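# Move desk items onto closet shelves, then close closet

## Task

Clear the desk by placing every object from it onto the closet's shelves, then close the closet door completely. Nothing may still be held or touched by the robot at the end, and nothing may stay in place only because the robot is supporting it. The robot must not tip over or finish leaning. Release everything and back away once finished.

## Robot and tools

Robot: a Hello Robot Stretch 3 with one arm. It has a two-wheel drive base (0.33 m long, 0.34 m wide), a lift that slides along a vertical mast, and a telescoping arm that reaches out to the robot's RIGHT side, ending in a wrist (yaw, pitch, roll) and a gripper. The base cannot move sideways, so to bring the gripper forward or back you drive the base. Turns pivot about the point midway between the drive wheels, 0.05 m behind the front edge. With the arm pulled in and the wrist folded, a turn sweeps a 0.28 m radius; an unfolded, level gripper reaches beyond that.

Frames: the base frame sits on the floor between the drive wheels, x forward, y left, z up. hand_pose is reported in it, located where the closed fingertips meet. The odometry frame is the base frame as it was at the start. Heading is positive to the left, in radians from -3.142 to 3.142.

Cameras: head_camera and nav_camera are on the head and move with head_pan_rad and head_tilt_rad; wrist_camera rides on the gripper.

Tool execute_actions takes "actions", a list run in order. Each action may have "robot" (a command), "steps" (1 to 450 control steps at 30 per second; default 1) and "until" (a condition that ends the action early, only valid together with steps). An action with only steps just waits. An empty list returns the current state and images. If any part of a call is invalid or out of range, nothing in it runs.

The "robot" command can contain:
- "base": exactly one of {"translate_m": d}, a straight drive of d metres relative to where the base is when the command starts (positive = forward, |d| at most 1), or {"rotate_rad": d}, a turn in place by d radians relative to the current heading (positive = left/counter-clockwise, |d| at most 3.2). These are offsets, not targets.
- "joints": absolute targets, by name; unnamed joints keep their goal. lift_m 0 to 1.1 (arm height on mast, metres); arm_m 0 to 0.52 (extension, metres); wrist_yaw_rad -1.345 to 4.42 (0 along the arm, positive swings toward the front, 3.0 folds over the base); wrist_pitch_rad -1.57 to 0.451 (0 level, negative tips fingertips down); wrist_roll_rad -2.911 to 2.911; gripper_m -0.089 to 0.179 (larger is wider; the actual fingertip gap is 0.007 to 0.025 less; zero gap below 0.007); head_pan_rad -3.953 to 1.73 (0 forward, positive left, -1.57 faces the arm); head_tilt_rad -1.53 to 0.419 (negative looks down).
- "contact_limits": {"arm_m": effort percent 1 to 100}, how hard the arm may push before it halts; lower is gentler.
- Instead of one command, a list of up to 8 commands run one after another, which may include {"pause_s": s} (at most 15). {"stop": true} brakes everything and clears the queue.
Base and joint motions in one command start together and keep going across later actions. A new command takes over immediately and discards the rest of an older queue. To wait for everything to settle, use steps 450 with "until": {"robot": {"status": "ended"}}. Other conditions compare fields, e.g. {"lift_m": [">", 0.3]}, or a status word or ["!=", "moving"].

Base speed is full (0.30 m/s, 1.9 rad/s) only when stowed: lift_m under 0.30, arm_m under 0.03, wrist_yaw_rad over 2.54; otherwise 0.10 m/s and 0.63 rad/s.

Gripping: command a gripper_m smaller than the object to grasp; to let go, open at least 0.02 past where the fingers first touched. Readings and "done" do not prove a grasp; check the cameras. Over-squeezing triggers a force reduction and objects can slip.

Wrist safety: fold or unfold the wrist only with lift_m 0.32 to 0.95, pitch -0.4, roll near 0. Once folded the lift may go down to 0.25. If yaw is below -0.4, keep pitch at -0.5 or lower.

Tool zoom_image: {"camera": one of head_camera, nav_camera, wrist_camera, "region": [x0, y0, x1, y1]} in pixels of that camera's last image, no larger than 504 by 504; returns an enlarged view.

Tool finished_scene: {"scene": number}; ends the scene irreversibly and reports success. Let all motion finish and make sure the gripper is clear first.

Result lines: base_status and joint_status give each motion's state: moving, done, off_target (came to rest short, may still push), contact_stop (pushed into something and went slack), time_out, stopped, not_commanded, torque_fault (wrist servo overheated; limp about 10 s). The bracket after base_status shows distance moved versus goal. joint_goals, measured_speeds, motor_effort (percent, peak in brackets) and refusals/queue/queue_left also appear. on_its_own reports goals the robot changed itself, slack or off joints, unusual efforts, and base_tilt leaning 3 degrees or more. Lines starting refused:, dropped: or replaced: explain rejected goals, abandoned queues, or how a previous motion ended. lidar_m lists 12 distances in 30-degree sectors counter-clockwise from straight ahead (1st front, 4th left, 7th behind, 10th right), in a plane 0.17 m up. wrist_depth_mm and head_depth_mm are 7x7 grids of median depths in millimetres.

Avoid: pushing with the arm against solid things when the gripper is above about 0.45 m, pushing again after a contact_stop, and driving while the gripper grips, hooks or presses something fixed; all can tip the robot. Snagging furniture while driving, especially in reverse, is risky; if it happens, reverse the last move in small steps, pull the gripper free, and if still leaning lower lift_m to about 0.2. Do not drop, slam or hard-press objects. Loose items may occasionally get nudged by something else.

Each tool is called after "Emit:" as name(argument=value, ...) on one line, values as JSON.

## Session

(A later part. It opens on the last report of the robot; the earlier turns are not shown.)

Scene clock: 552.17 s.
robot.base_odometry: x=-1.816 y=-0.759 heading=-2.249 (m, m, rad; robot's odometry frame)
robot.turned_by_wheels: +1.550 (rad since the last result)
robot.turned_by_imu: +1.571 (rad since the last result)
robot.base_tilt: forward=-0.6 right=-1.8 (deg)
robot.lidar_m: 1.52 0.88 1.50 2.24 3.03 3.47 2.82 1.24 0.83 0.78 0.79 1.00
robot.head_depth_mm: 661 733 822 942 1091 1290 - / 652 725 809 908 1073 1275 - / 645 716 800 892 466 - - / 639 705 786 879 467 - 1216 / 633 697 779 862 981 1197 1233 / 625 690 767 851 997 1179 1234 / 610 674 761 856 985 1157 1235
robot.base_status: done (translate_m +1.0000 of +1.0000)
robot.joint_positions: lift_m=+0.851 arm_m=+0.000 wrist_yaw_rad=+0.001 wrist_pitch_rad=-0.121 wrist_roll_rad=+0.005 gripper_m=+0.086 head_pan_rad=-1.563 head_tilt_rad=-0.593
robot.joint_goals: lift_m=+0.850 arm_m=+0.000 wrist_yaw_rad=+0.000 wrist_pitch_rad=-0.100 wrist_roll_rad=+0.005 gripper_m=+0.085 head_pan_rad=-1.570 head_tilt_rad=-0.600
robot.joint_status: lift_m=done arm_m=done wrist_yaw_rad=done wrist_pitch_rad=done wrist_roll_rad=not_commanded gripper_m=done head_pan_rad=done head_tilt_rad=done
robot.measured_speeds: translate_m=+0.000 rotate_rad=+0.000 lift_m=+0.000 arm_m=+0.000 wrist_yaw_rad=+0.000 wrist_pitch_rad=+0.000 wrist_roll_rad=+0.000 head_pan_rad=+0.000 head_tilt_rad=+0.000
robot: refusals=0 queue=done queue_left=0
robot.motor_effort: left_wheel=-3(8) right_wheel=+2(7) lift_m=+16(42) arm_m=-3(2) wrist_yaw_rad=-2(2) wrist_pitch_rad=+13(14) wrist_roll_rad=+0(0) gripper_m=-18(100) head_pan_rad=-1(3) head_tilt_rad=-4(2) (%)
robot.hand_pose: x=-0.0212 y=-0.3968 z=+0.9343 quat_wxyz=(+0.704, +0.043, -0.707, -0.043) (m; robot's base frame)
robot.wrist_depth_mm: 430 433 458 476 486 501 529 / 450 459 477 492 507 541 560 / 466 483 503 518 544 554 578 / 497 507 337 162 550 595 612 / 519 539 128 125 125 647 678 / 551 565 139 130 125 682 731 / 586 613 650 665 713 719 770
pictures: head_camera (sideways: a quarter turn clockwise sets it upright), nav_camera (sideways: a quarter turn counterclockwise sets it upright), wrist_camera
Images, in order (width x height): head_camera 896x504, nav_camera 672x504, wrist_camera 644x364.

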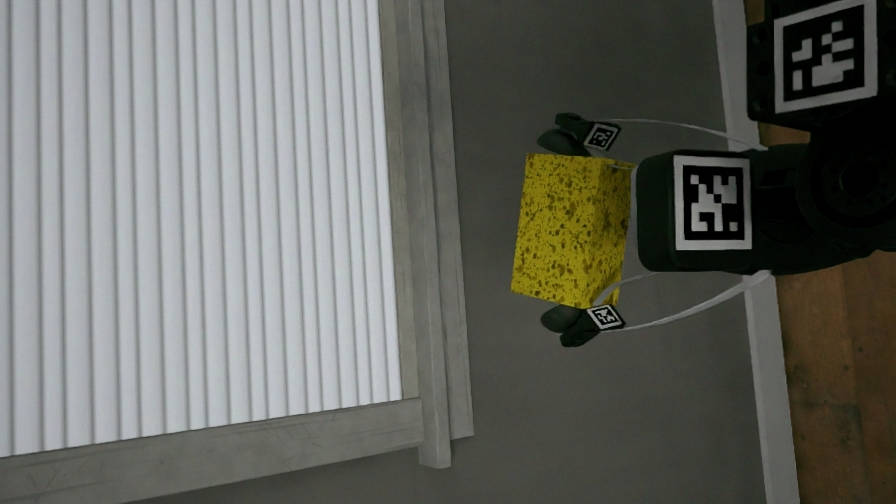

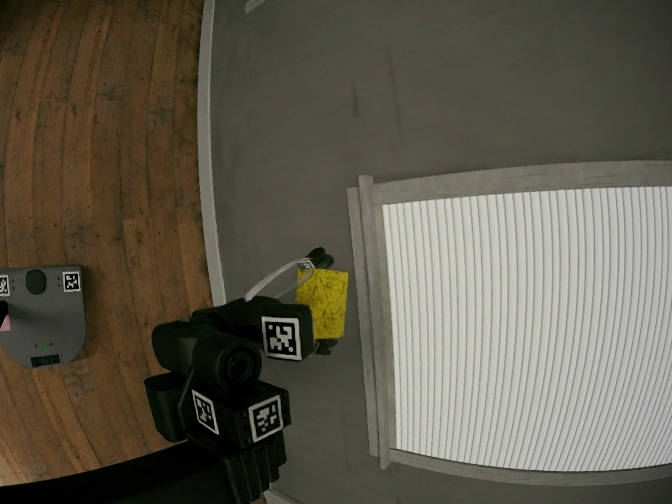

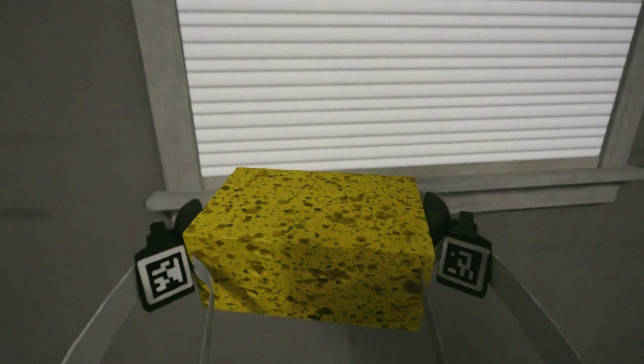

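Emit:
execute_actions(actions=[{"robot":[{"base":{"translate_m":0.22}},{"base":{"rotate_rad":1.575},"joints":{"head_tilt_rad":-0.5}},{"base":{"translate_m":0.3}}],"steps":450,"until":{"robot":{"status":"ended"}}}])

Scene clock: 567.53 s.
robot.base_odometry: x=-1.720 y=-1.118 heading=-0.675 (m, m, rad; robot's odometry frame)
robot.turned_by_wheels: +1.575 (rad since the last result)
robot.turned_by_imu: +1.584 (rad since the last result)
robot.base_tilt: forward=-0.6 right=-1.7 (deg)
robot.lidar_m: 1.57 2.76 3.55 3.12 1.66 1.13 1.05 1.07 1.36 0.75 0.55 1.13
robot.head_depth_mm: 1101 1203 1316 1479 1666 1549 1354 / 1085 1188 1307 1459 1626 1537 1332 / 1084 1171 1286 1428 1546 446 - / 1060 1161 1288 1422 1507 454 - / 1060 1151 1265 1398 1544 1512 1311 / 1035 1110 1136 1035 954 885 848 / 631 599 572 561 619 690 799
robot.base_status: done (translate_m +0.3000 of +0.3000)
robot.joint_positions: lift_m=+0.851 arm_m=+0.000 wrist_yaw_rad=+0.001 wrist_pitch_rad=-0.121 wrist_roll_rad=+0.005 gripper_m=+0.086 head_pan_rad=-1.563 head_tilt_rad=-0.507
robot.joint_goals: lift_m=+0.850 arm_m=+0.000 wrist_yaw_rad=+0.000 wrist_pitch_rad=-0.100 wrist_roll_rad=+0.005 gripper_m=+0.085 head_pan_rad=-1.570 head_tilt_rad=-0.500
robot.joint_status: lift_m=done arm_m=done wrist_yaw_rad=done wrist_pitch_rad=done wrist_roll_rad=not_commanded gripper_m=done head_pan_rad=done head_tilt_rad=done
robot.measured_speeds: translate_m=+0.000 rotate_rad=+0.000 lift_m=+0.000 arm_m=+0.000 wrist_yaw_rad=+0.000 wrist_pitch_rad=+0.000 wrist_roll_rad=+0.000 head_pan_rad=+0.000 head_tilt_rad=+0.000
robot: refusals=0 queue=done queue_left=0
robot.motor_effort: left_wheel=-3(7) right_wheel=+2(7) lift_m=+17(17) arm_m=-2(3) wrist_yaw_rad=-1(2) wrist_pitch_rad=+13(12) wrist_roll_rad=+0(0) gripper_m=-18(18) head_pan_rad=-2(3) head_tilt_rad=+3(10) (%)
robot.hand_pose: x=-0.0212 y=-0.3968 z=+0.9343 quat_wxyz=(+0.704, +0.043, -0.707, -0.043) (m; robot's base frame)
robot.wrist_depth_mm: 237 354 868 900 937 979 944 / 249 348 923 964 - - - / 258 341 889 - - - - / 272 335 344 162 - - - / 286 304 128 125 125 - - / 305 309 137 130 125 - - / 316 345 767 - - - -
pictures: head_camera (sideways: a quarter turn clockwise sets it upright), nav_camera (sideways: a quarter turn counterclockwise sets it upright), wrist_camera
Images, in order (width x height): head_camera 896x504, nav_camera 672x504, wrist_camera 644x364.

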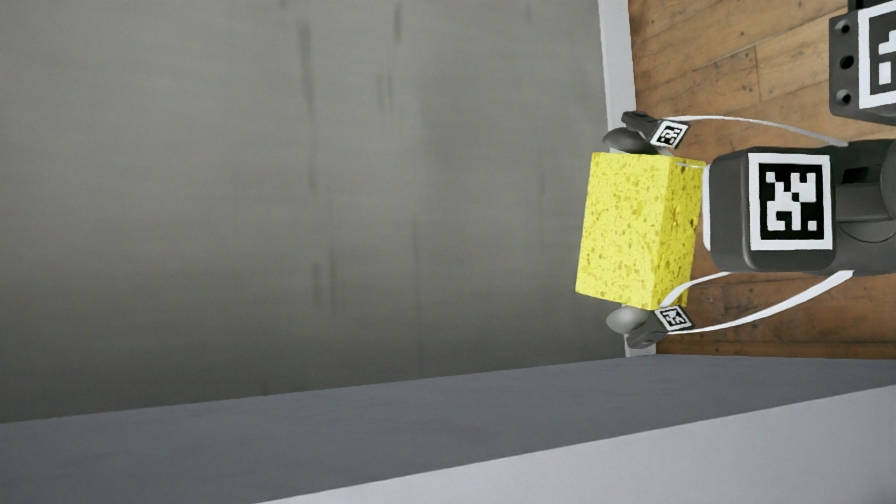

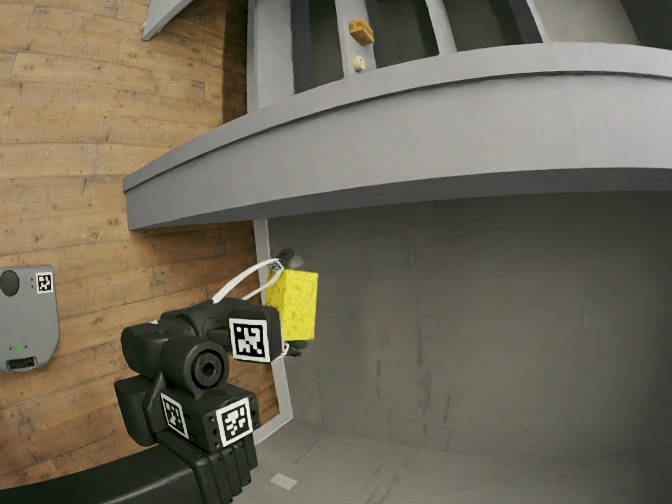

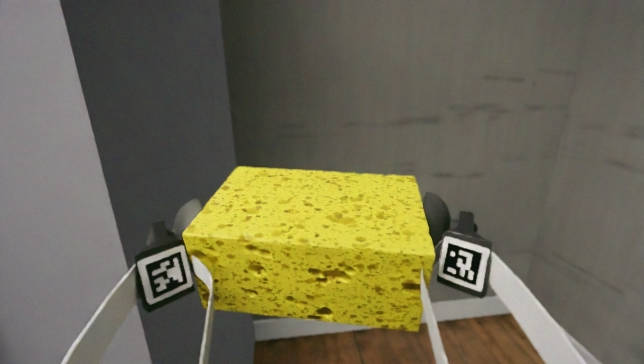

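Emit:
execute_actions(actions=[{"robot":[{"joints":{"wrist_yaw_rad":0.9}},{"base":{"translate_m":0.97}},{"joints":{"wrist_yaw_rad":0}}],"steps":450,"until":{"robot":{"status":"ended"}}}])

Scene clock: 584.57 s.
robot.base_odometry: x=-0.962 y=-1.723 heading=-0.675 (m, m, rad; robot's odometry frame)
robot.turned_by_wheels: +0.000 (rad since the last result)
robot.turned_by_imu: +0.011 (rad since the last result)
robot.base_tilt: forward=-0.6 right=-1.7 (deg)
robot.lidar_m: 1.75 1.78 2.29 3.16 3.12 2.16 2.02 0.77 0.83 0.46 0.47 0.60
robot.head_depth_mm: 1012 926 1190 983 1246 1470 1350 / 1005 927 1173 920 1244 1467 1328 / 998 926 1163 983 1243 446 - / 992 920 1157 982 1235 455 - / 977 922 1149 934 1164 630 735 / 358 390 424 474 524 597 693 / 352 383 419 464 518 589 680
robot.base_status: done (translate_m +0.9700 of +0.9700)
robot.joint_positions: lift_m=+0.851 arm_m=+0.000 wrist_yaw_rad=+0.003 wrist_pitch_rad=-0.121 wrist_roll_rad=+0.005 gripper_m=+0.086 head_pan_rad=-1.563 head_tilt_rad=-0.507
robot.joint_goals: lift_m=+0.850 arm_m=+0.000 wrist_yaw_rad=+0.000 wrist_pitch_rad=-0.100 wrist_roll_rad=+0.005 gripper_m=+0.085 head_pan_rad=-1.570 head_tilt_rad=-0.500
robot.joint_status: lift_m=done arm_m=done wrist_yaw_rad=done wrist_pitch_rad=done wrist_roll_rad=not_commanded gripper_m=done head_pan_rad=done head_tilt_rad=done
robot.measured_speeds: translate_m=+0.000 rotate_rad=+0.000 lift_m=+0.000 arm_m=+0.000 wrist_yaw_rad=+0.000 wrist_pitch_rad=+0.000 wrist_roll_rad=+0.000 head_pan_rad=+0.000 head_tilt_rad=+0.000
robot: refusals=0 queue=done queue_left=0
robot.motor_effort: left_wheel=-3(4) right_wheel=+2(6) lift_m=+17(17) arm_m=-3(2) wrist_yaw_rad=-3(4) wrist_pitch_rad=+12(13) wrist_roll_rad=+0(1) gripper_m=-18(18) head_pan_rad=-2(1) head_tilt_rad=+1(3) (%)
robot.hand_pose: x=-0.0208 y=-0.3968 z=+0.9343 quat_wxyz=(+0.704, +0.044, -0.707, -0.042) (m; robot's base frame)
robot.wrist_depth_mm: 176 188 705 731 743 761 621 / 185 194 845 853 890 918 691 / 194 203 876 903 944 860 681 / 203 209 190 161 574 858 631 / 214 219 128 125 125 921 701 / 226 232 137 130 125 842 699 / 239 251 474 681 722 984 680
pictures: head_camera (sideways: a quarter turn clockwise sets it upright), nav_camera (sideways: a quarter turn counterclockwise sets it upright), wrist_camera
Images, in order (width x height): head_camera 896x504, nav_camera 672x504, wrist_camera 644x364.

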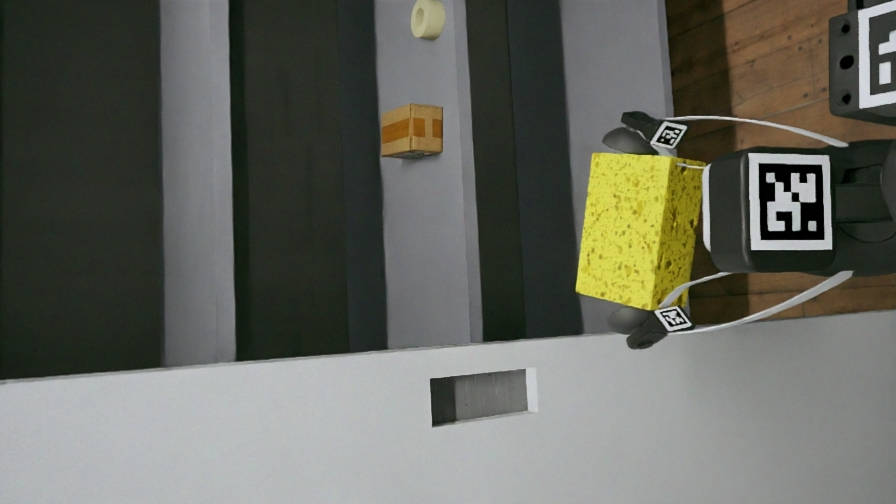

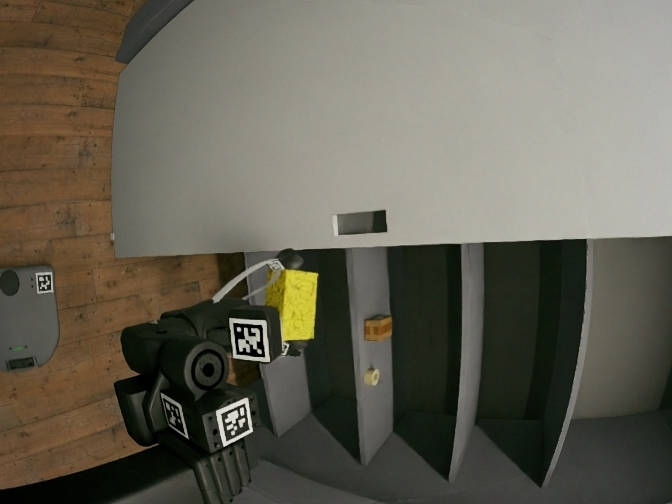

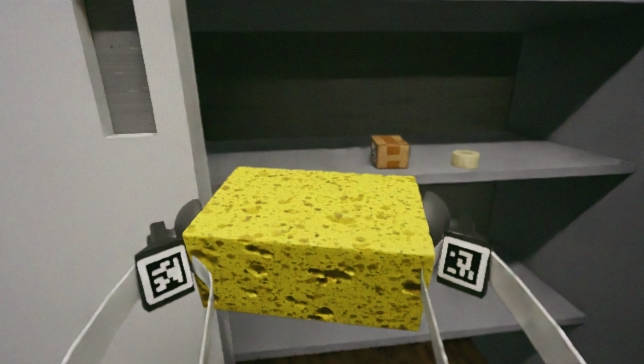

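Emit:
execute_actions(actions=[{"robot":[{"base":{"translate_m":-0.15}},{"joints":{"lift_m":0.54,"head_tilt_rad":-0.8}},{"joints":{"arm_m":0.25}}],"steps":450,"until":{"robot":{"status":"ended"}}}])

Scene clock: 596.20 s.
robot.base_odometry: x=-1.079 y=-1.630 heading=-0.675 (m, m, rad; robot's odometry frame)
robot.turned_by_wheels: +0.000 (rad since the last result)
robot.turned_by_imu: +0.000 (rad since the last result)
robot.base_tilt: forward=-0.6 right=-1.7 (deg)
robot.lidar_m: 1.90 1.93 2.49 3.14 2.90 1.99 1.87 0.69 0.66 1.19 0.51 0.62
robot.head_depth_mm: 1076 938 1323 1213 1455 1277 1139 / 1070 936 1346 1220 1516 1319 - / 1065 932 1330 1214 - 1299 1148 / 1055 862 1336 883 1480 1297 1138 / 1038 933 1317 1181 1474 1294 1149 / 1032 932 1304 1180 1485 1148 1147 / 1017 926 1282 1154 765 965 1143
robot.base_status: done (translate_m -0.1500 of -0.1500)
robot.joint_positions: lift_m=+0.541 arm_m=+0.250 wrist_yaw_rad=+0.001 wrist_pitch_rad=-0.121 wrist_roll_rad=+0.005 gripper_m=+0.086 head_pan_rad=-1.563 head_tilt_rad=-0.790
robot.joint_goals: lift_m=+0.540 arm_m=+0.250 wrist_yaw_rad=+0.000 wrist_pitch_rad=-0.100 wrist_roll_rad=+0.005 gripper_m=+0.085 head_pan_rad=-1.570 head_tilt_rad=-0.800
robot.joint_status: lift_m=done arm_m=done wrist_yaw_rad=done wrist_pitch_rad=done wrist_roll_rad=not_commanded gripper_m=done head_pan_rad=done head_tilt_rad=done
robot.measured_speeds: translate_m=+0.000 rotate_rad=+0.000 lift_m=+0.000 arm_m=+0.000 wrist_yaw_rad=+0.000 wrist_pitch_rad=+0.000 wrist_roll_rad=+0.000 head_pan_rad=+0.000 head_tilt_rad=+0.000
robot: refusals=0 queue=done queue_left=0
robot.motor_effort: left_wheel=-3(7) right_wheel=+2(3) lift_m=+17(18) arm_m=+4(5) wrist_yaw_rad=-2(2) wrist_pitch_rad=+13(12) wrist_roll_rad=+0(0) gripper_m=-18(18) head_pan_rad=-2(2) head_tilt_rad=-4(17) (%)
robot.hand_pose: x=-0.0211 y=-0.6460 z=+0.6243 quat_wxyz=(+0.704, +0.043, -0.707, -0.043) (m; robot's base frame)
robot.wrist_depth_mm: 564 588 604 615 635 645 498 / 607 614 634 655 685 690 510 / 627 635 667 688 710 748 527 / 670 675 406 163 731 648 520 / 510 536 128 125 124 487 477 / 388 385 137 130 126 418 418 / 338 793 794 828 835 790 512
pictures: head_camera (sideways: a quarter turn clockwise sets it upright), nav_camera (sideways: a quarter turn counterclockwise sets it upright), wrist_camera
Images, in order (width x height): head_camera 896x504, nav_camera 672x504, wrist_camera 644x364.

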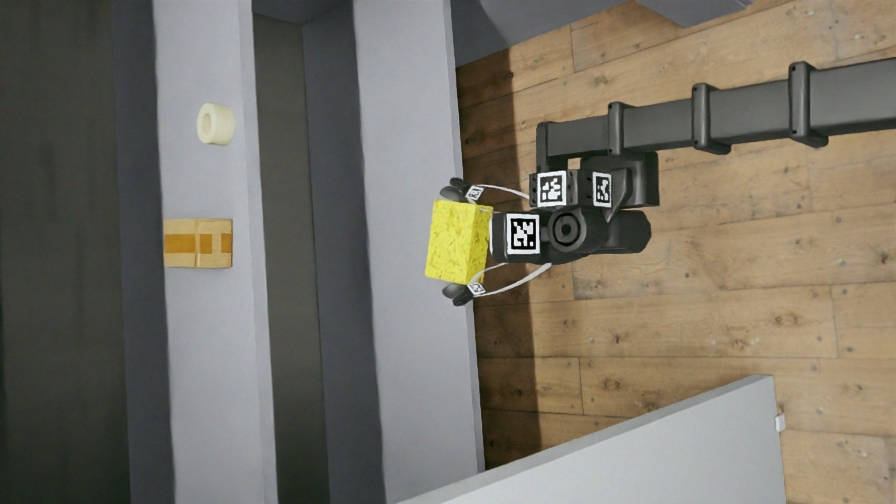

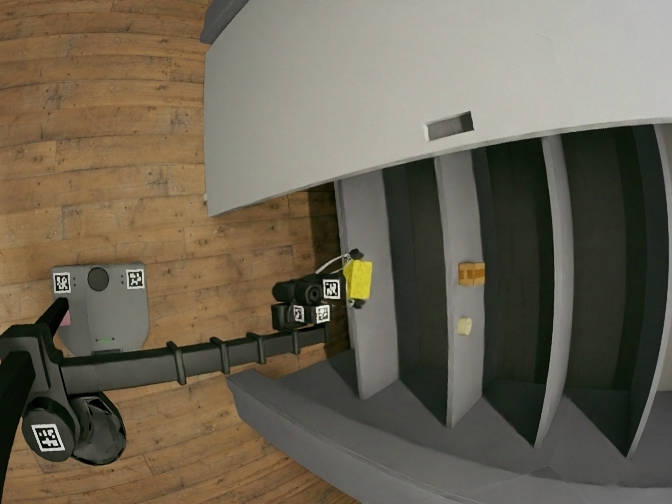

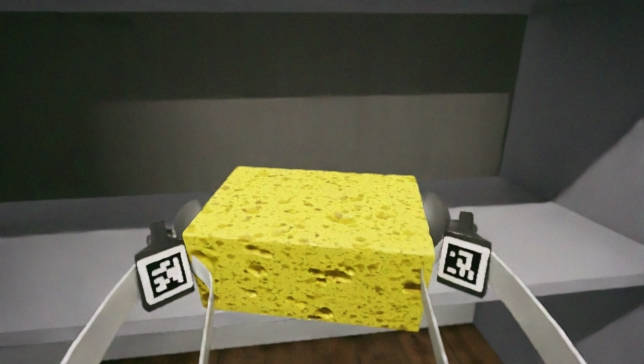

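Emit:
execute_actions(actions=[{"robot":[{"joints":{"lift_m":0.48}},{"joints":{"arm_m":0.42}}],"steps":450,"until":{"robot":{"status":"ended"}}}])

Scene clock: 602.57 s.
robot.base_odometry: x=-1.079 y=-1.630 heading=-0.675 (m, m, rad; robot's odometry frame)
robot.turned_by_wheels: +0.000 (rad since the last result)
robot.turned_by_imu: +0.001 (rad since the last result)
robot.base_tilt: forward=-0.6 right=-1.7 (deg)
robot.lidar_m: 1.90 1.93 2.49 3.13 2.89 1.99 1.87 0.69 0.67 1.19 0.51 0.62
robot.head_depth_mm: 1084 927 1324 1214 1452 1267 1141 / 1069 930 1339 1220 1480 1305 - / 1062 932 1316 1179 1462 1291 1141 / 1047 861 1324 1065 1451 1285 1142 / 1039 936 1315 1185 1478 1294 1143 / 1029 937 1304 1182 1490 1148 1146 / 1023 935 1290 1154 766 962 1143
robot.base_status: done (translate_m -0.1500 of -0.1500)
robot.joint_positions: lift_m=+0.481 arm_m=+0.420 wrist_yaw_rad=+0.001 wrist_pitch_rad=-0.121 wrist_roll_rad=+0.005 gripper_m=+0.086 head_pan_rad=-1.563 head_tilt_rad=-0.790
robot.joint_goals: lift_m=+0.480 arm_m=+0.420 wrist_yaw_rad=+0.000 wrist_pitch_rad=-0.100 wrist_roll_rad=+0.005 gripper_m=+0.085 head_pan_rad=-1.570 head_tilt_rad=-0.800
robot.joint_status: lift_m=done arm_m=done wrist_yaw_rad=done wrist_pitch_rad=done wrist_roll_rad=not_commanded gripper_m=done head_pan_rad=done head_tilt_rad=done
robot.measured_speeds: translate_m=+0.000 rotate_rad=+0.000 lift_m=+0.000 arm_m=+0.000 wrist_yaw_rad=+0.000 wrist_pitch_rad=+0.000 wrist_roll_rad=+0.000 head_pan_rad=+0.000 head_tilt_rad=+0.000
robot: refusals=0 queue=done queue_left=0
robot.motor_effort: left_wheel=-3(3) right_wheel=+2(2) lift_m=+17(19) arm_m=+3(6) wrist_yaw_rad=-2(1) wrist_pitch_rad=+12(12) wrist_roll_rad=+0(0) gripper_m=-18(18) head_pan_rad=-2(2) head_tilt_rad=-3(4) (%)
robot.hand_pose: x=-0.0211 y=-0.8160 z=+0.5643 quat_wxyz=(+0.704, +0.043, -0.707, -0.043) (m; robot's base frame)
robot.wrist_depth_mm: 430 444 459 474 485 500 490 / 453 470 477 500 510 532 495 / 480 500 501 517 535 555 505 / 503 515 327 162 559 545 485 / 394 403 128 125 125 380 370 / 293 295 138 130 125 284 286 / 235 237 234 226 224 231 231
pictures: head_camera (sideways: a quarter turn clockwise sets it upright), nav_camera (sideways: a quarter turn counterclockwise sets it upright), wrist_camera
Images, in order (width x height): head_camera 896x504, nav_camera 672x504, wrist_camera 644x364.

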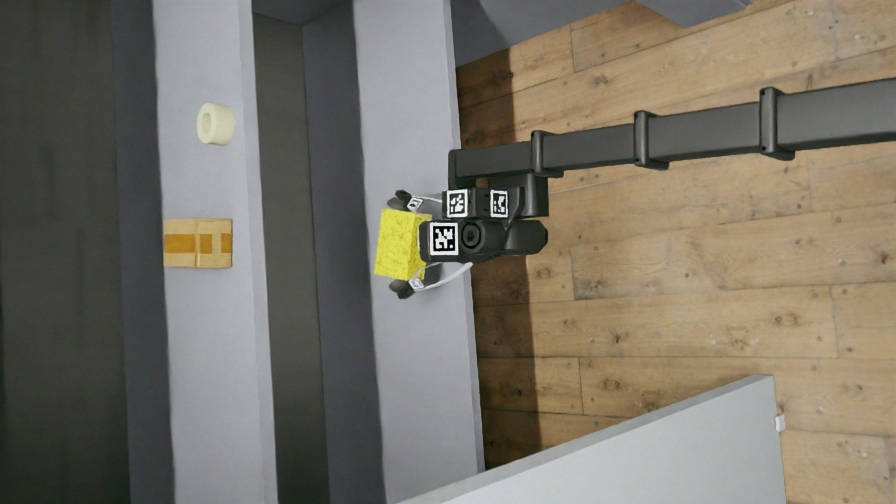

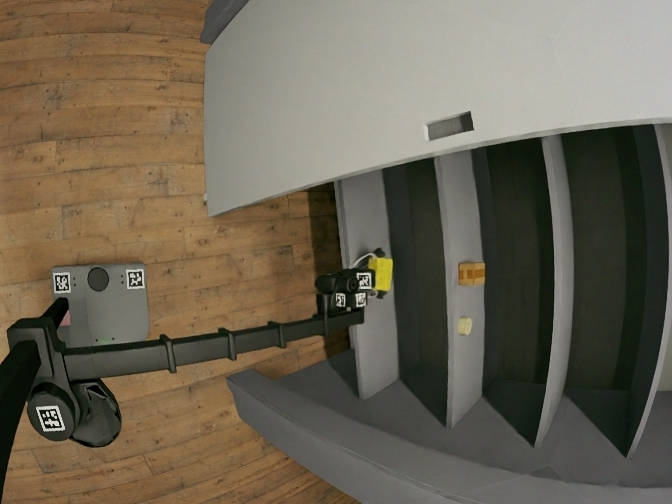

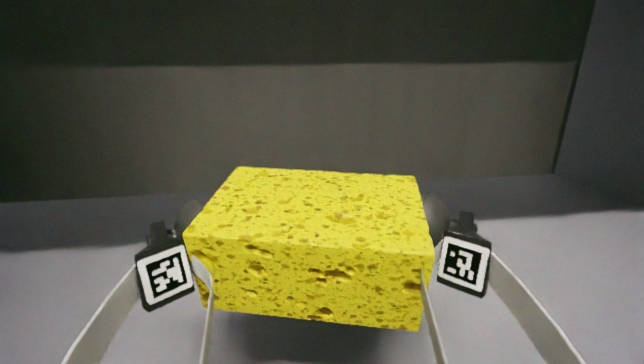

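Emit:
execute_actions(actions=[{"robot":[{"joints":{"arm_m":0.47}},{"joints":{"lift_m":0.423}},{"joints":{"gripper_m":0.16}},{"pause_s":0.5},{"joints":{"arm_m":0}},{"joints":{"lift_m":0.93,"gripper_m":-0.03,"wrist_pitch_rad":0,"head_tilt_rad":-0.5},"base":{"translate_m":0.28}}],"steps":450,"until":{"robot":{"status":"ended"}}}])

Scene clock: 620.50 s.
robot.base_odometry: x=-0.861 y=-1.805 heading=-0.675 (m, m, rad; robot's odometry frame)
robot.turned_by_wheels: +0.000 (rad since the last result)
robot.turned_by_imu: +0.005 (rad since the last result)
robot.base_tilt: forward=-0.6 right=-1.8 (deg)
robot.lidar_m: 1.62 1.65 2.13 3.17 3.31 2.29 2.15 0.88 1.13 0.45 0.46 0.59
robot.head_depth_mm: 1001 921 1176 892 1242 - - / 987 925 1165 983 1240 1487 - / 355 386 425 485 - - - / 352 382 421 462 516 - 709 / 348 380 416 462 517 590 684 / 346 376 412 456 512 580 674 / 342 373 407 451 504 573 664
robot.base_status: done (translate_m +0.2800 of +0.2800)
robot.joint_positions: lift_m=+0.929 arm_m=+0.000 wrist_yaw_rad=+0.001 wrist_pitch_rad=-0.021 wrist_roll_rad=+0.005 gripper_m=-0.029 head_pan_rad=-1.563 head_tilt_rad=-0.507
robot.joint_goals: lift_m=+0.930 arm_m=+0.000 wrist_yaw_rad=+0.000 wrist_pitch_rad=+0.000 wrist_roll_rad=+0.005 gripper_m=-0.030 head_pan_rad=-1.570 head_tilt_rad=-0.500
robot.joint_status: lift_m=done arm_m=done wrist_yaw_rad=done wrist_pitch_rad=done wrist_roll_rad=not_commanded gripper_m=done head_pan_rad=done head_tilt_rad=done
robot.measured_speeds: translate_m=+0.000 rotate_rad=+0.000 lift_m=+0.000 arm_m=+0.000 wrist_yaw_rad=+0.000 wrist_pitch_rad=+0.000 wrist_roll_rad=+0.000 head_pan_rad=+0.000 head_tilt_rad=+0.000
robot: refusals=0 queue=done queue_left=0
robot.motor_effort: left_wheel=-3(3) right_wheel=+2(6) lift_m=+43(47) arm_m=-2(2) wrist_yaw_rad=-2(2) wrist_pitch_rad=+12(14) wrist_roll_rad=+0(0) gripper_m=-16(100) head_pan_rad=-2(2) head_tilt_rad=+1(18) (%)
robot.hand_pose: x=-0.0212 y=-0.4011 z=+1.0388 quat_wxyz=(+0.705, +0.008, -0.709, -0.007) (m; robot's base frame)
robot.wrist_depth_mm: 172 177 182 188 859 870 801 / 179 183 188 194 811 905 757 / 185 189 194 200 907 934 825 / 190 195 202 210 961 - 812 / 197 203 210 - 616 658 709 / 204 211 217 229 - - 857 / 213 222 227 236 815 885 814
pictures: head_camera (sideways: a quarter turn clockwise sets it upright), nav_camera (sideways: a quarter turn counterclockwise sets it upright), wrist_camera
Images, in order (width x height): head_camera 896x504, nav_camera 672x504, wrist_camera 644x364.

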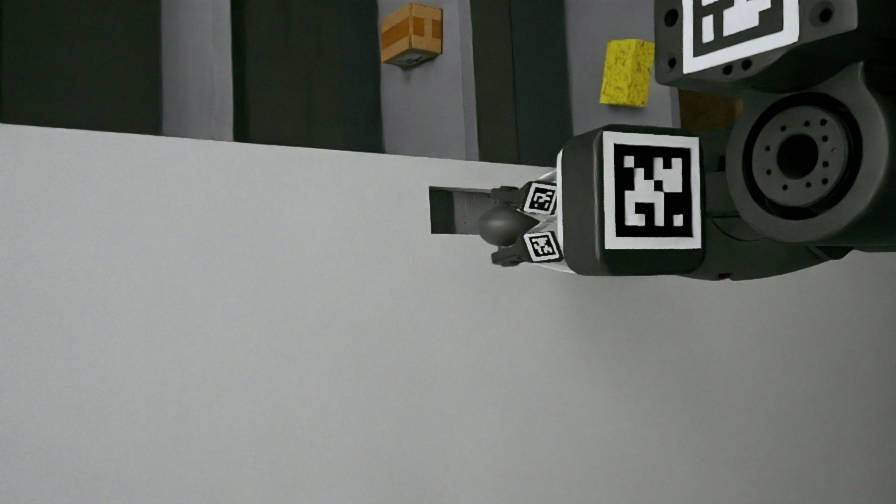

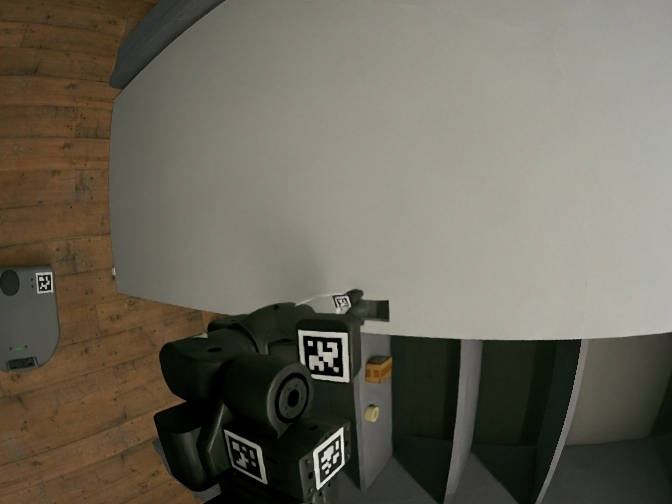

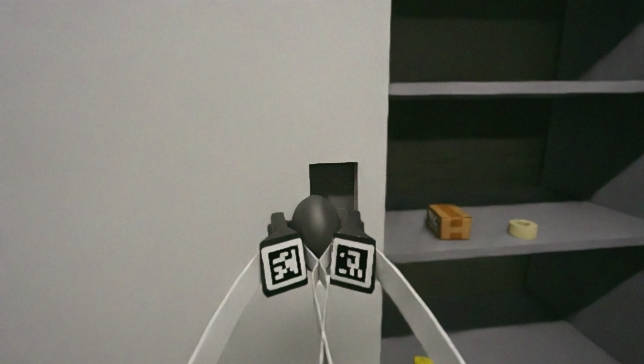

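Emit:
execute_actions(actions=[{"robot":[{"base":{"rotate_rad":0.07}},{"base":{"translate_m":-0.042}},{"joints":{"arm_m":0.16},"contact_limits":{"arm_m":12}}],"steps":300,"until":{"robot":{"status":"ended"}}}])

Scene clock: 627.33 s.
robot.base_odometry: x=-0.895 y=-1.781 heading=-0.605 (m, m, rad; robot's odometry frame)
robot.turned_by_wheels: +0.070 (rad since the last result)
robot.turned_by_imu: +0.069 (rad since the last result)
robot.base_tilt: forward=-0.9 right=-2.3 (deg)
robot.lidar_m: 1.66 1.71 2.31 3.15 3.03 2.20 2.10 0.84 1.14 0.45 0.47 0.63
robot.head_depth_mm: 988 996 1168 937 1356 - - / 989 997 1165 962 1356 - - / 366 405 451 875 - - - / 362 393 432 470 - 621 707 / 360 392 430 477 534 606 706 / 359 391 428 474 531 604 697 / 358 391 428 473 528 601 694
robot.base_status: done (translate_m -0.0420 of -0.0420)
robot.joint_positions: lift_m=+0.930 arm_m=+0.048 wrist_yaw_rad=+0.006 wrist_pitch_rad=-0.032 wrist_roll_rad=+0.005 gripper_m=-0.029 head_pan_rad=-1.564 head_tilt_rad=-0.505
robot.joint_goals: lift_m=+0.930 arm_m=+0.048 wrist_yaw_rad=+0.000 wrist_pitch_rad=+0.000 wrist_roll_rad=+0.005 gripper_m=-0.030 head_pan_rad=-1.570 head_tilt_rad=-0.500
robot.joint_status: lift_m=done arm_m=contact_stop wrist_yaw_rad=done wrist_pitch_rad=done wrist_roll_rad=not_commanded gripper_m=done head_pan_rad=done head_tilt_rad=done
robot.measured_speeds: translate_m=+0.000 rotate_rad=+0.000 lift_m=+0.000 arm_m=+0.011 wrist_yaw_rad=-0.020 wrist_pitch_rad=+0.072 wrist_roll_rad=+0.000 head_pan_rad=+0.000 head_tilt_rad=+0.000
robot: refusals=0 queue=dropped queue_left=0
robot.on_its_own: arm_m is slack since a contact_stop, until your next command for it (your +0.160 is given up)
robot.motor_effort: left_wheel=-3(9) right_wheel=-1(5) lift_m=+42(42) arm_m=+2(15) wrist_yaw_rad=-5(6) wrist_pitch_rad=+17(25) wrist_roll_rad=+0(0) gripper_m=-18(17) head_pan_rad=+0(2) head_tilt_rad=+1(2) (%)
robot.contact_limits: arm_m 12 (drawing in: default 15, maximum 25; extending or still: default 22, maximum 35)
robot.hand_pose: x=-0.0199 y=-0.4486 z=+1.0360 quat_wxyz=(+0.705, +0.014, -0.709, -0.010) (m; robot's base frame)
robot.wrist_depth_mm: 147 148 150 151 781 796 793 / 152 153 156 157 821 828 764 / 157 158 161 163 871 880 843 / 163 165 167 171 896 924 817 / 170 173 173 - 652 591 636 / 177 179 181 198 - - 813 / 185 186 191 192 887 870 813
pictures: head_camera (sideways: a quarter turn clockwise sets it upright), nav_camera (sideways: a quarter turn counterclockwise sets it upright), wrist_camera
Images, in order (width x height): head_camera 896x504, nav_camera 672x504, wrist_camera 644x364.

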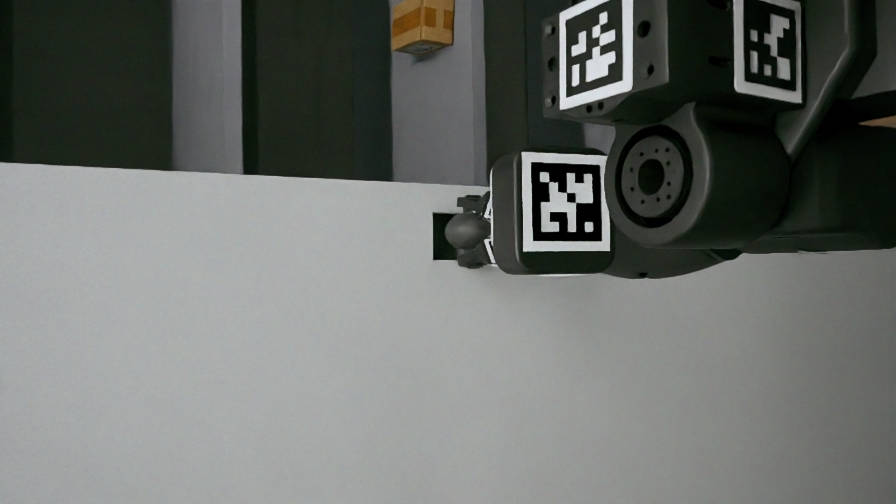

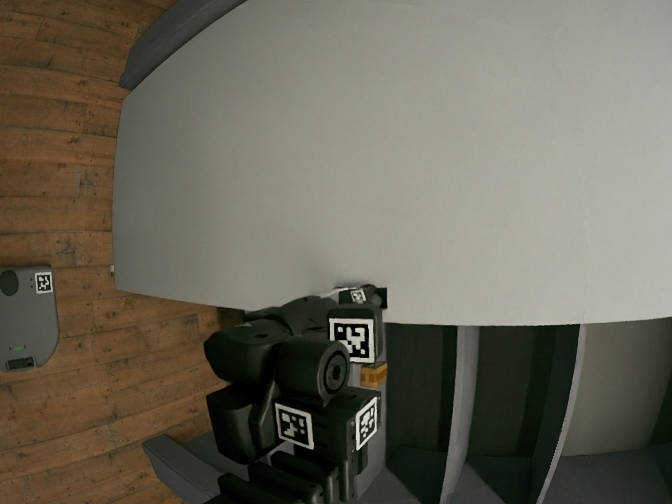

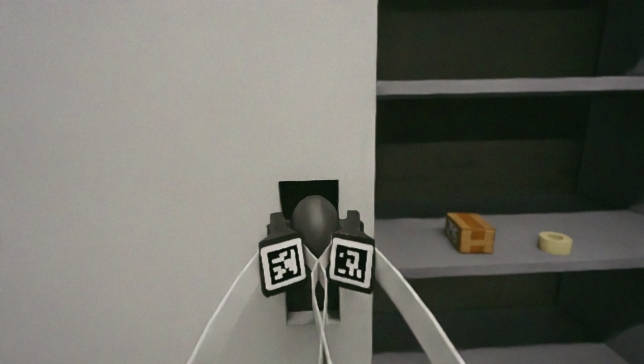

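Emit:
execute_actions(actions=[{"robot":[{"joints":{"arm_m":0.043}},{"base":{"translate_m":-0.17}}],"steps":200,"until":{"robot":{"status":"ended"}}},{"robot":{"joints":{"arm_m":0.16},"contact_limits":{"arm_m":12}},"steps":100,"until":{"robot":{"status":"ended"}}}])

Scene clock: 634.30 s.
robot.base_odometry: x=-1.035 y=-1.684 heading=-0.605 (m, m, rad; robot's odometry frame)
robot.turned_by_wheels: +0.000 (rad since the last result)
robot.turned_by_imu: +0.288 (rad since the last result)
robot.base_tilt: forward=-1.6 right=-3.3 (deg)
robot.lidar_m: 1.79 2.08 3.63 3.51 2.28 1.98 0.85 0.73 1.16 0.45 0.52 0.91
robot.head_depth_mm: 952 968 1117 940 - - - / 976 980 1150 946 - - - / 402 763 1135 904 - - - / 381 414 453 489 - 650 738 / 390 424 466 515 579 658 761 / 400 436 481 534 599 684 800 / 410 449 495 554 626 717 842
robot.base_status: done (translate_m -0.1700 of -0.1700)
robot.joint_positions: lift_m=+0.930 arm_m=+0.059 wrist_yaw_rad=+0.013 wrist_pitch_rad=-0.056 wrist_roll_rad=+0.006 gripper_m=-0.029 head_pan_rad=-1.564 head_tilt_rad=-0.505
robot.joint_goals: lift_m=+0.930 arm_m=+0.059 wrist_yaw_rad=+0.000 wrist_pitch_rad=+0.000 wrist_roll_rad=+0.006 gripper_m=-0.030 head_pan_rad=-1.570 head_tilt_rad=-0.500
robot.joint_status: lift_m=done arm_m=contact_stop wrist_yaw_rad=done wrist_pitch_rad=done wrist_roll_rad=not_commanded gripper_m=done head_pan_rad=done head_tilt_rad=done
robot.measured_speeds: translate_m=+0.000 rotate_rad=+0.000 lift_m=+0.000 arm_m=+0.000 wrist_yaw_rad=+0.030 wrist_pitch_rad=+0.168 wrist_roll_rad=+0.000 head_pan_rad=+0.000 head_tilt_rad=+0.000
robot: refusals=0 queue=dropped queue_left=0
robot.on_its_own: arm_m is slack since a contact_stop, until your next command for it (your +0.160 is given up)
robot.motor_effort: left_wheel=-6(12) right_wheel=-2(6) lift_m=+41(41) arm_m=+3(9) wrist_yaw_rad=-9(11) wrist_pitch_rad=+28(41) wrist_roll_rad=+0(0) gripper_m=-19(19) head_pan_rad=-1(3) head_tilt_rad=+1(2) (%)
robot.contact_limits: arm_m 12 (drawing in: default 15, maximum 25; extending or still: default 22, maximum 35)
robot.hand_pose: x=-0.0181 y=-0.4587 z=+1.0298 quat_wxyz=(+0.705, +0.025, -0.708, -0.016) (m; robot's base frame)
robot.wrist_depth_mm: 193 179 166 154 754 691 675 / 202 187 172 159 788 713 670 / 211 196 181 166 834 763 722 / 223 207 188 172 858 786 749 / 236 217 199 - 676 640 624 / 255 229 209 189 529 485 459 / 269 242 217 199 861 877 818
pictures: head_camera (sideways: a quarter turn clockwise sets it upright), nav_camera (sideways: a quarter turn counterclockwise sets it upright), wrist_camera
Images, in order (width x height): head_camera 896x504, nav_camera 672x504, wrist_camera 644x364.

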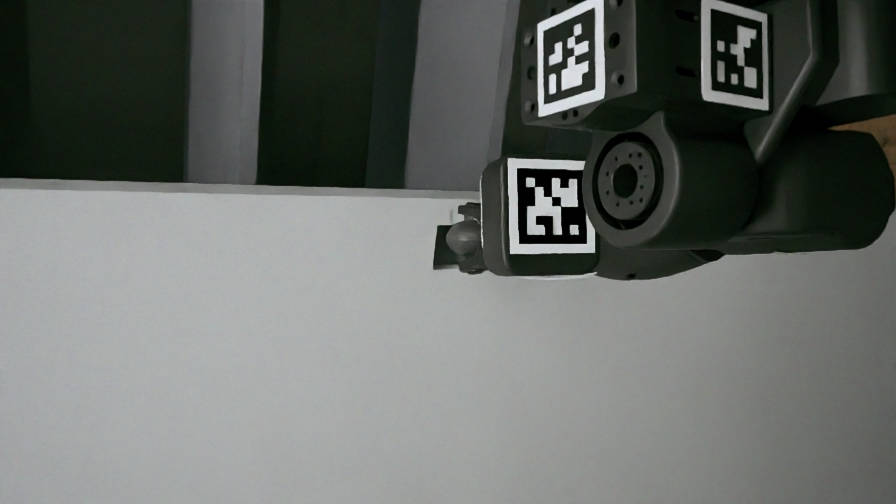

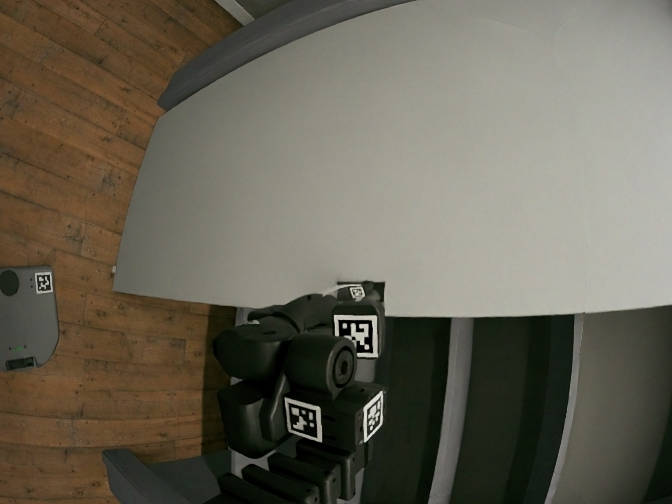

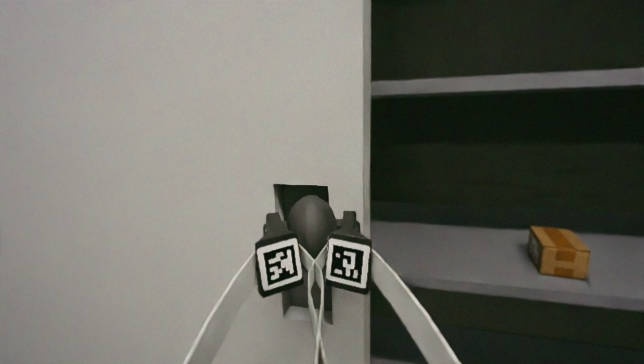

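Emit:
execute_actions(actions=[{"robot":[{"joints":{"arm_m":0.0}},{"base":{"rotate_rad":-0.29}}],"steps":200,"until":{"robot":{"status":"ended"}}}])

Scene clock: 640.17 s.
robot.base_odometry: x=-1.035 y=-1.684 heading=-0.894 (m, m, rad; robot's odometry frame)
robot.turned_by_wheels: -0.290 (rad since the last result)
robot.turned_by_imu: -0.306 (rad since the last result)
robot.base_tilt: forward=-0.6 right=-1.7 (deg)
robot.lidar_m: 1.79 1.85 2.45 3.17 2.90 2.07 1.98 0.73 0.95 0.44 0.45 0.60
robot.head_depth_mm: 978 936 1160 945 1246 - - / 970 938 1159 884 1256 1095 - / 971 939 1150 942 - - - / 967 935 1144 941 1290 - 1274 / 965 937 1136 940 1242 1095 1243 / 930 387 415 462 503 572 661 / 336 366 403 447 499 566 658
robot.base_status: done (rotate_rad -0.2899 of -0.2900)
robot.joint_positions: lift_m=+0.930 arm_m=+0.000 wrist_yaw_rad=+0.001 wrist_pitch_rad=-0.020 wrist_roll_rad=+0.005 gripper_m=-0.029 head_pan_rad=-1.564 head_tilt_rad=-0.505
robot.joint_goals: lift_m=+0.930 arm_m=+0.000 wrist_yaw_rad=+0.000 wrist_pitch_rad=+0.000 wrist_roll_rad=+0.005 gripper_m=-0.030 head_pan_rad=-1.570 head_tilt_rad=-0.500
robot.joint_status: lift_m=done arm_m=done wrist_yaw_rad=done wrist_pitch_rad=done wrist_roll_rad=not_commanded gripper_m=done head_pan_rad=done head_tilt_rad=done
robot.measured_speeds: translate_m=+0.000 rotate_rad=+0.000 lift_m=+0.000 arm_m=+0.000 wrist_yaw_rad=+0.000 wrist_pitch_rad=+0.000 wrist_roll_rad=+0.000 head_pan_rad=+0.000 head_tilt_rad=+0.000
robot: refusals=0 queue=done queue_left=0
robot.motor_effort: left_wheel=+3(9) right_wheel=-4(7) lift_m=+41(41) arm_m=-3(7) wrist_yaw_rad=-2(9) wrist_pitch_rad=+12(30) wrist_roll_rad=+0(0) gripper_m=-16(19) head_pan_rad=-1(2) head_tilt_rad=+1(1) (%)
robot.hand_pose: x=-0.0211 y=-0.4011 z=+1.0391 quat_wxyz=(+0.705, +0.008, -0.709, -0.007) (m; robot's base frame)
robot.wrist_depth_mm: 167 173 806 825 827 855 686 / 173 178 853 816 827 888 663 / 182 183 878 890 906 870 698 / 186 199 882 913 919 922 695 / 194 205 686 - 611 658 638 / 202 212 549 - - - 696 / 209 213 872 865 893 888 696
pictures: head_camera (sideways: a quarter turn clockwise sets it upright), nav_camera (sideways: a quarter turn counterclockwise sets it upright), wrist_camera
Images, in order (width x height): head_camera 896x504, nav_camera 672x504, wrist_camera 644x364.

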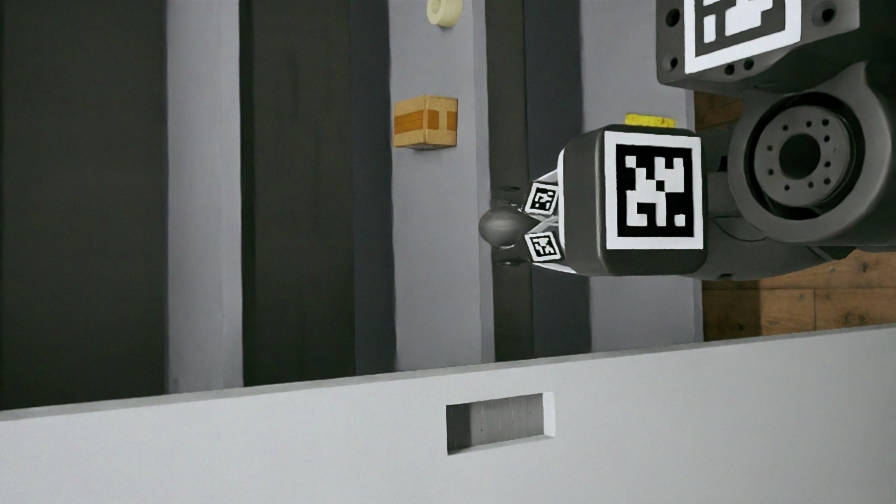

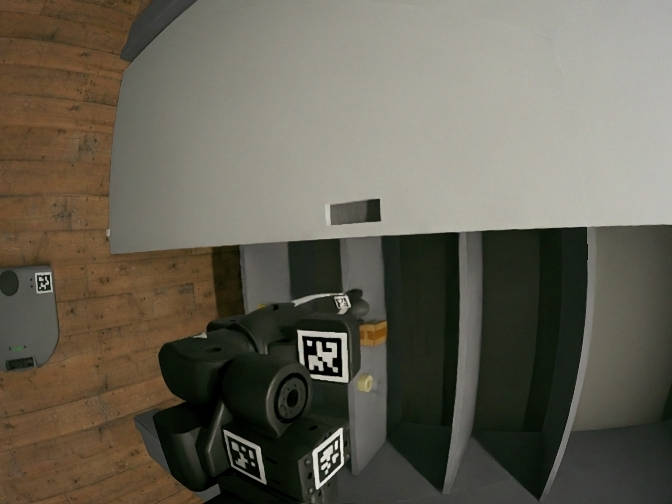

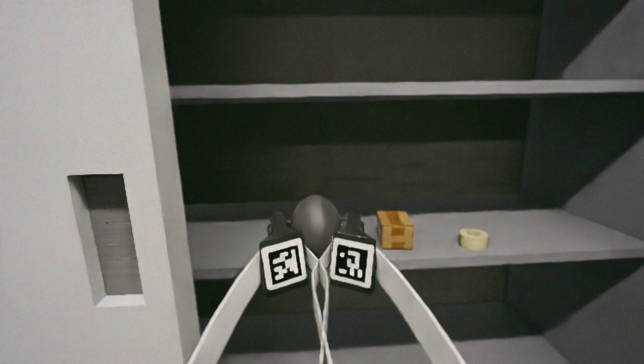

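Emit:
execute_actions(actions=[{"robot":[{"base":{"rotate_rad":0.075}},{"base":{"translate_m":0.105}}],"steps":300,"until":{"robot":{"status":"ended"}}}])

Scene clock: 646.93 s.
robot.base_odometry: x=-0.964 y=-1.761 heading=-0.820 (m, m, rad; robot's odometry frame)
robot.turned_by_wheels: +0.075 (rad since the last result)
robot.turned_by_imu: +0.077 (rad since the last result)
robot.base_tilt: forward=-0.6 right=-1.7 (deg)
robot.lidar_m: 1.68 1.77 2.50 3.17 2.84 2.14 2.09 0.82 1.18 0.44 0.46 0.65
robot.head_depth_mm: 963 941 1134 921 1251 - - / 964 939 1136 937 1244 1099 - / 342 372 416 462 - - - / 343 374 411 451 502 - 693 / 344 375 412 458 512 585 680 / 344 376 413 459 516 587 683 / 345 377 414 460 516 590 688
robot.base_status: done (translate_m +0.1050 of +0.1050)
robot.joint_positions: lift_m=+0.930 arm_m=+0.000 wrist_yaw_rad=+0.001 wrist_pitch_rad=-0.020 wrist_roll_rad=+0.005 gripper_m=-0.029 head_pan_rad=-1.564 head_tilt_rad=-0.505
robot.joint_goals: lift_m=+0.930 arm_m=+0.000 wrist_yaw_rad=+0.000 wrist_pitch_rad=+0.000 wrist_roll_rad=+0.005 gripper_m=-0.030 head_pan_rad=-1.570 head_tilt_rad=-0.500
robot.joint_status: lift_m=done arm_m=done wrist_yaw_rad=done wrist_pitch_rad=done wrist_roll_rad=not_commanded gripper_m=done head_pan_rad=done head_tilt_rad=done
robot.measured_speeds: translate_m=+0.000 rotate_rad=+0.000 lift_m=+0.000 arm_m=+0.000 wrist_yaw_rad=+0.000 wrist_pitch_rad=+0.000 wrist_roll_rad=+0.000 head_pan_rad=+0.000 head_tilt_rad=+0.000
robot: refusals=0 queue=done queue_left=0
robot.motor_effort: left_wheel=-3(5) right_wheel=+2(6) lift_m=+41(40) arm_m=-3(3) wrist_yaw_rad=-2(1) wrist_pitch_rad=+12(11) wrist_roll_rad=+0(0) gripper_m=-17(17) head_pan_rad=-2(2) head_tilt_rad=+2(1) (%)
robot.hand_pose: x=-0.0211 y=-0.4011 z=+1.0391 quat_wxyz=(+0.705, +0.008, -0.709, -0.007) (m; robot's base frame)
robot.wrist_depth_mm: 178 177 177 175 806 817 823 / 185 183 183 182 836 832 817 / 192 191 190 189 897 896 862 / 198 198 198 199 877 907 847 / 206 205 204 - 643 600 641 / 216 214 214 216 - - 851 / 225 223 222 223 844 884 823
pictures: head_camera (sideways: a quarter turn clockwise sets it upright), nav_camera (sideways: a quarter turn counterclockwise sets it upright), wrist_camera
Images, in order (width x height): head_camera 896x504, nav_camera 672x504, wrist_camera 644x364.

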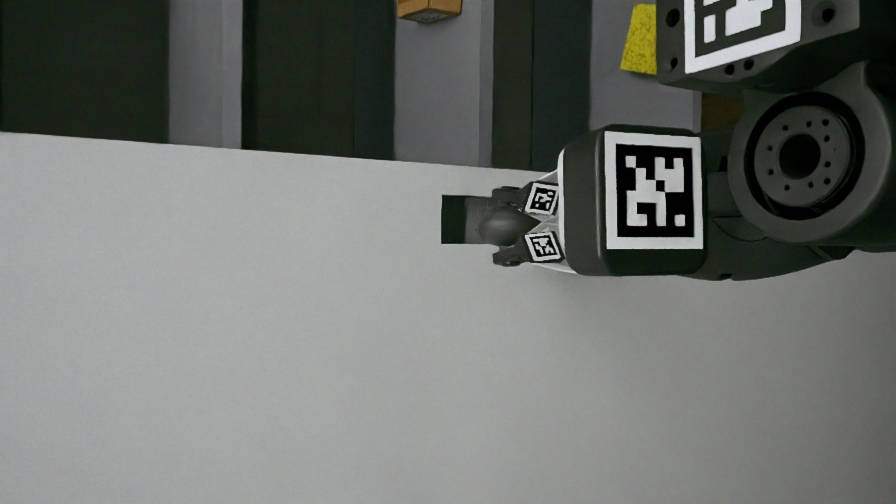

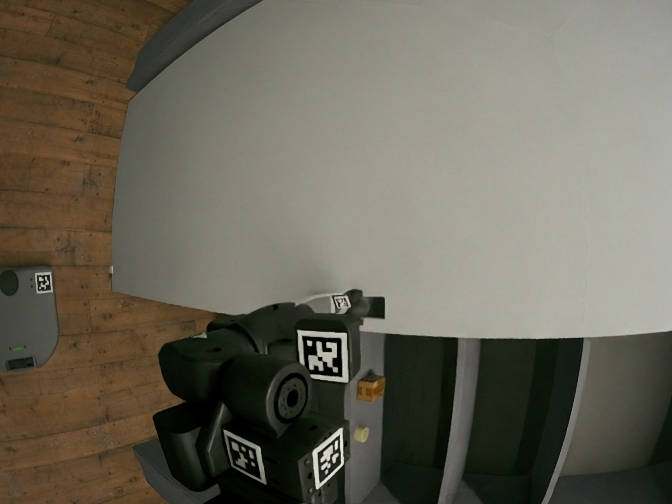

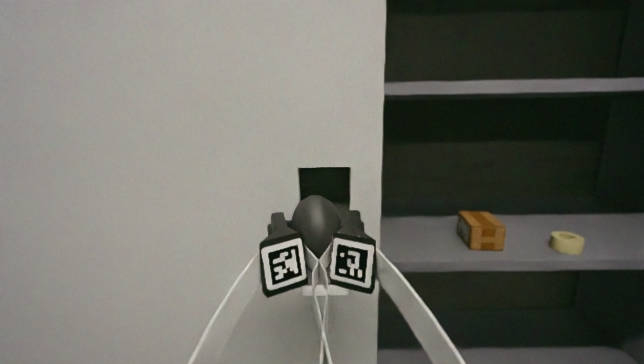

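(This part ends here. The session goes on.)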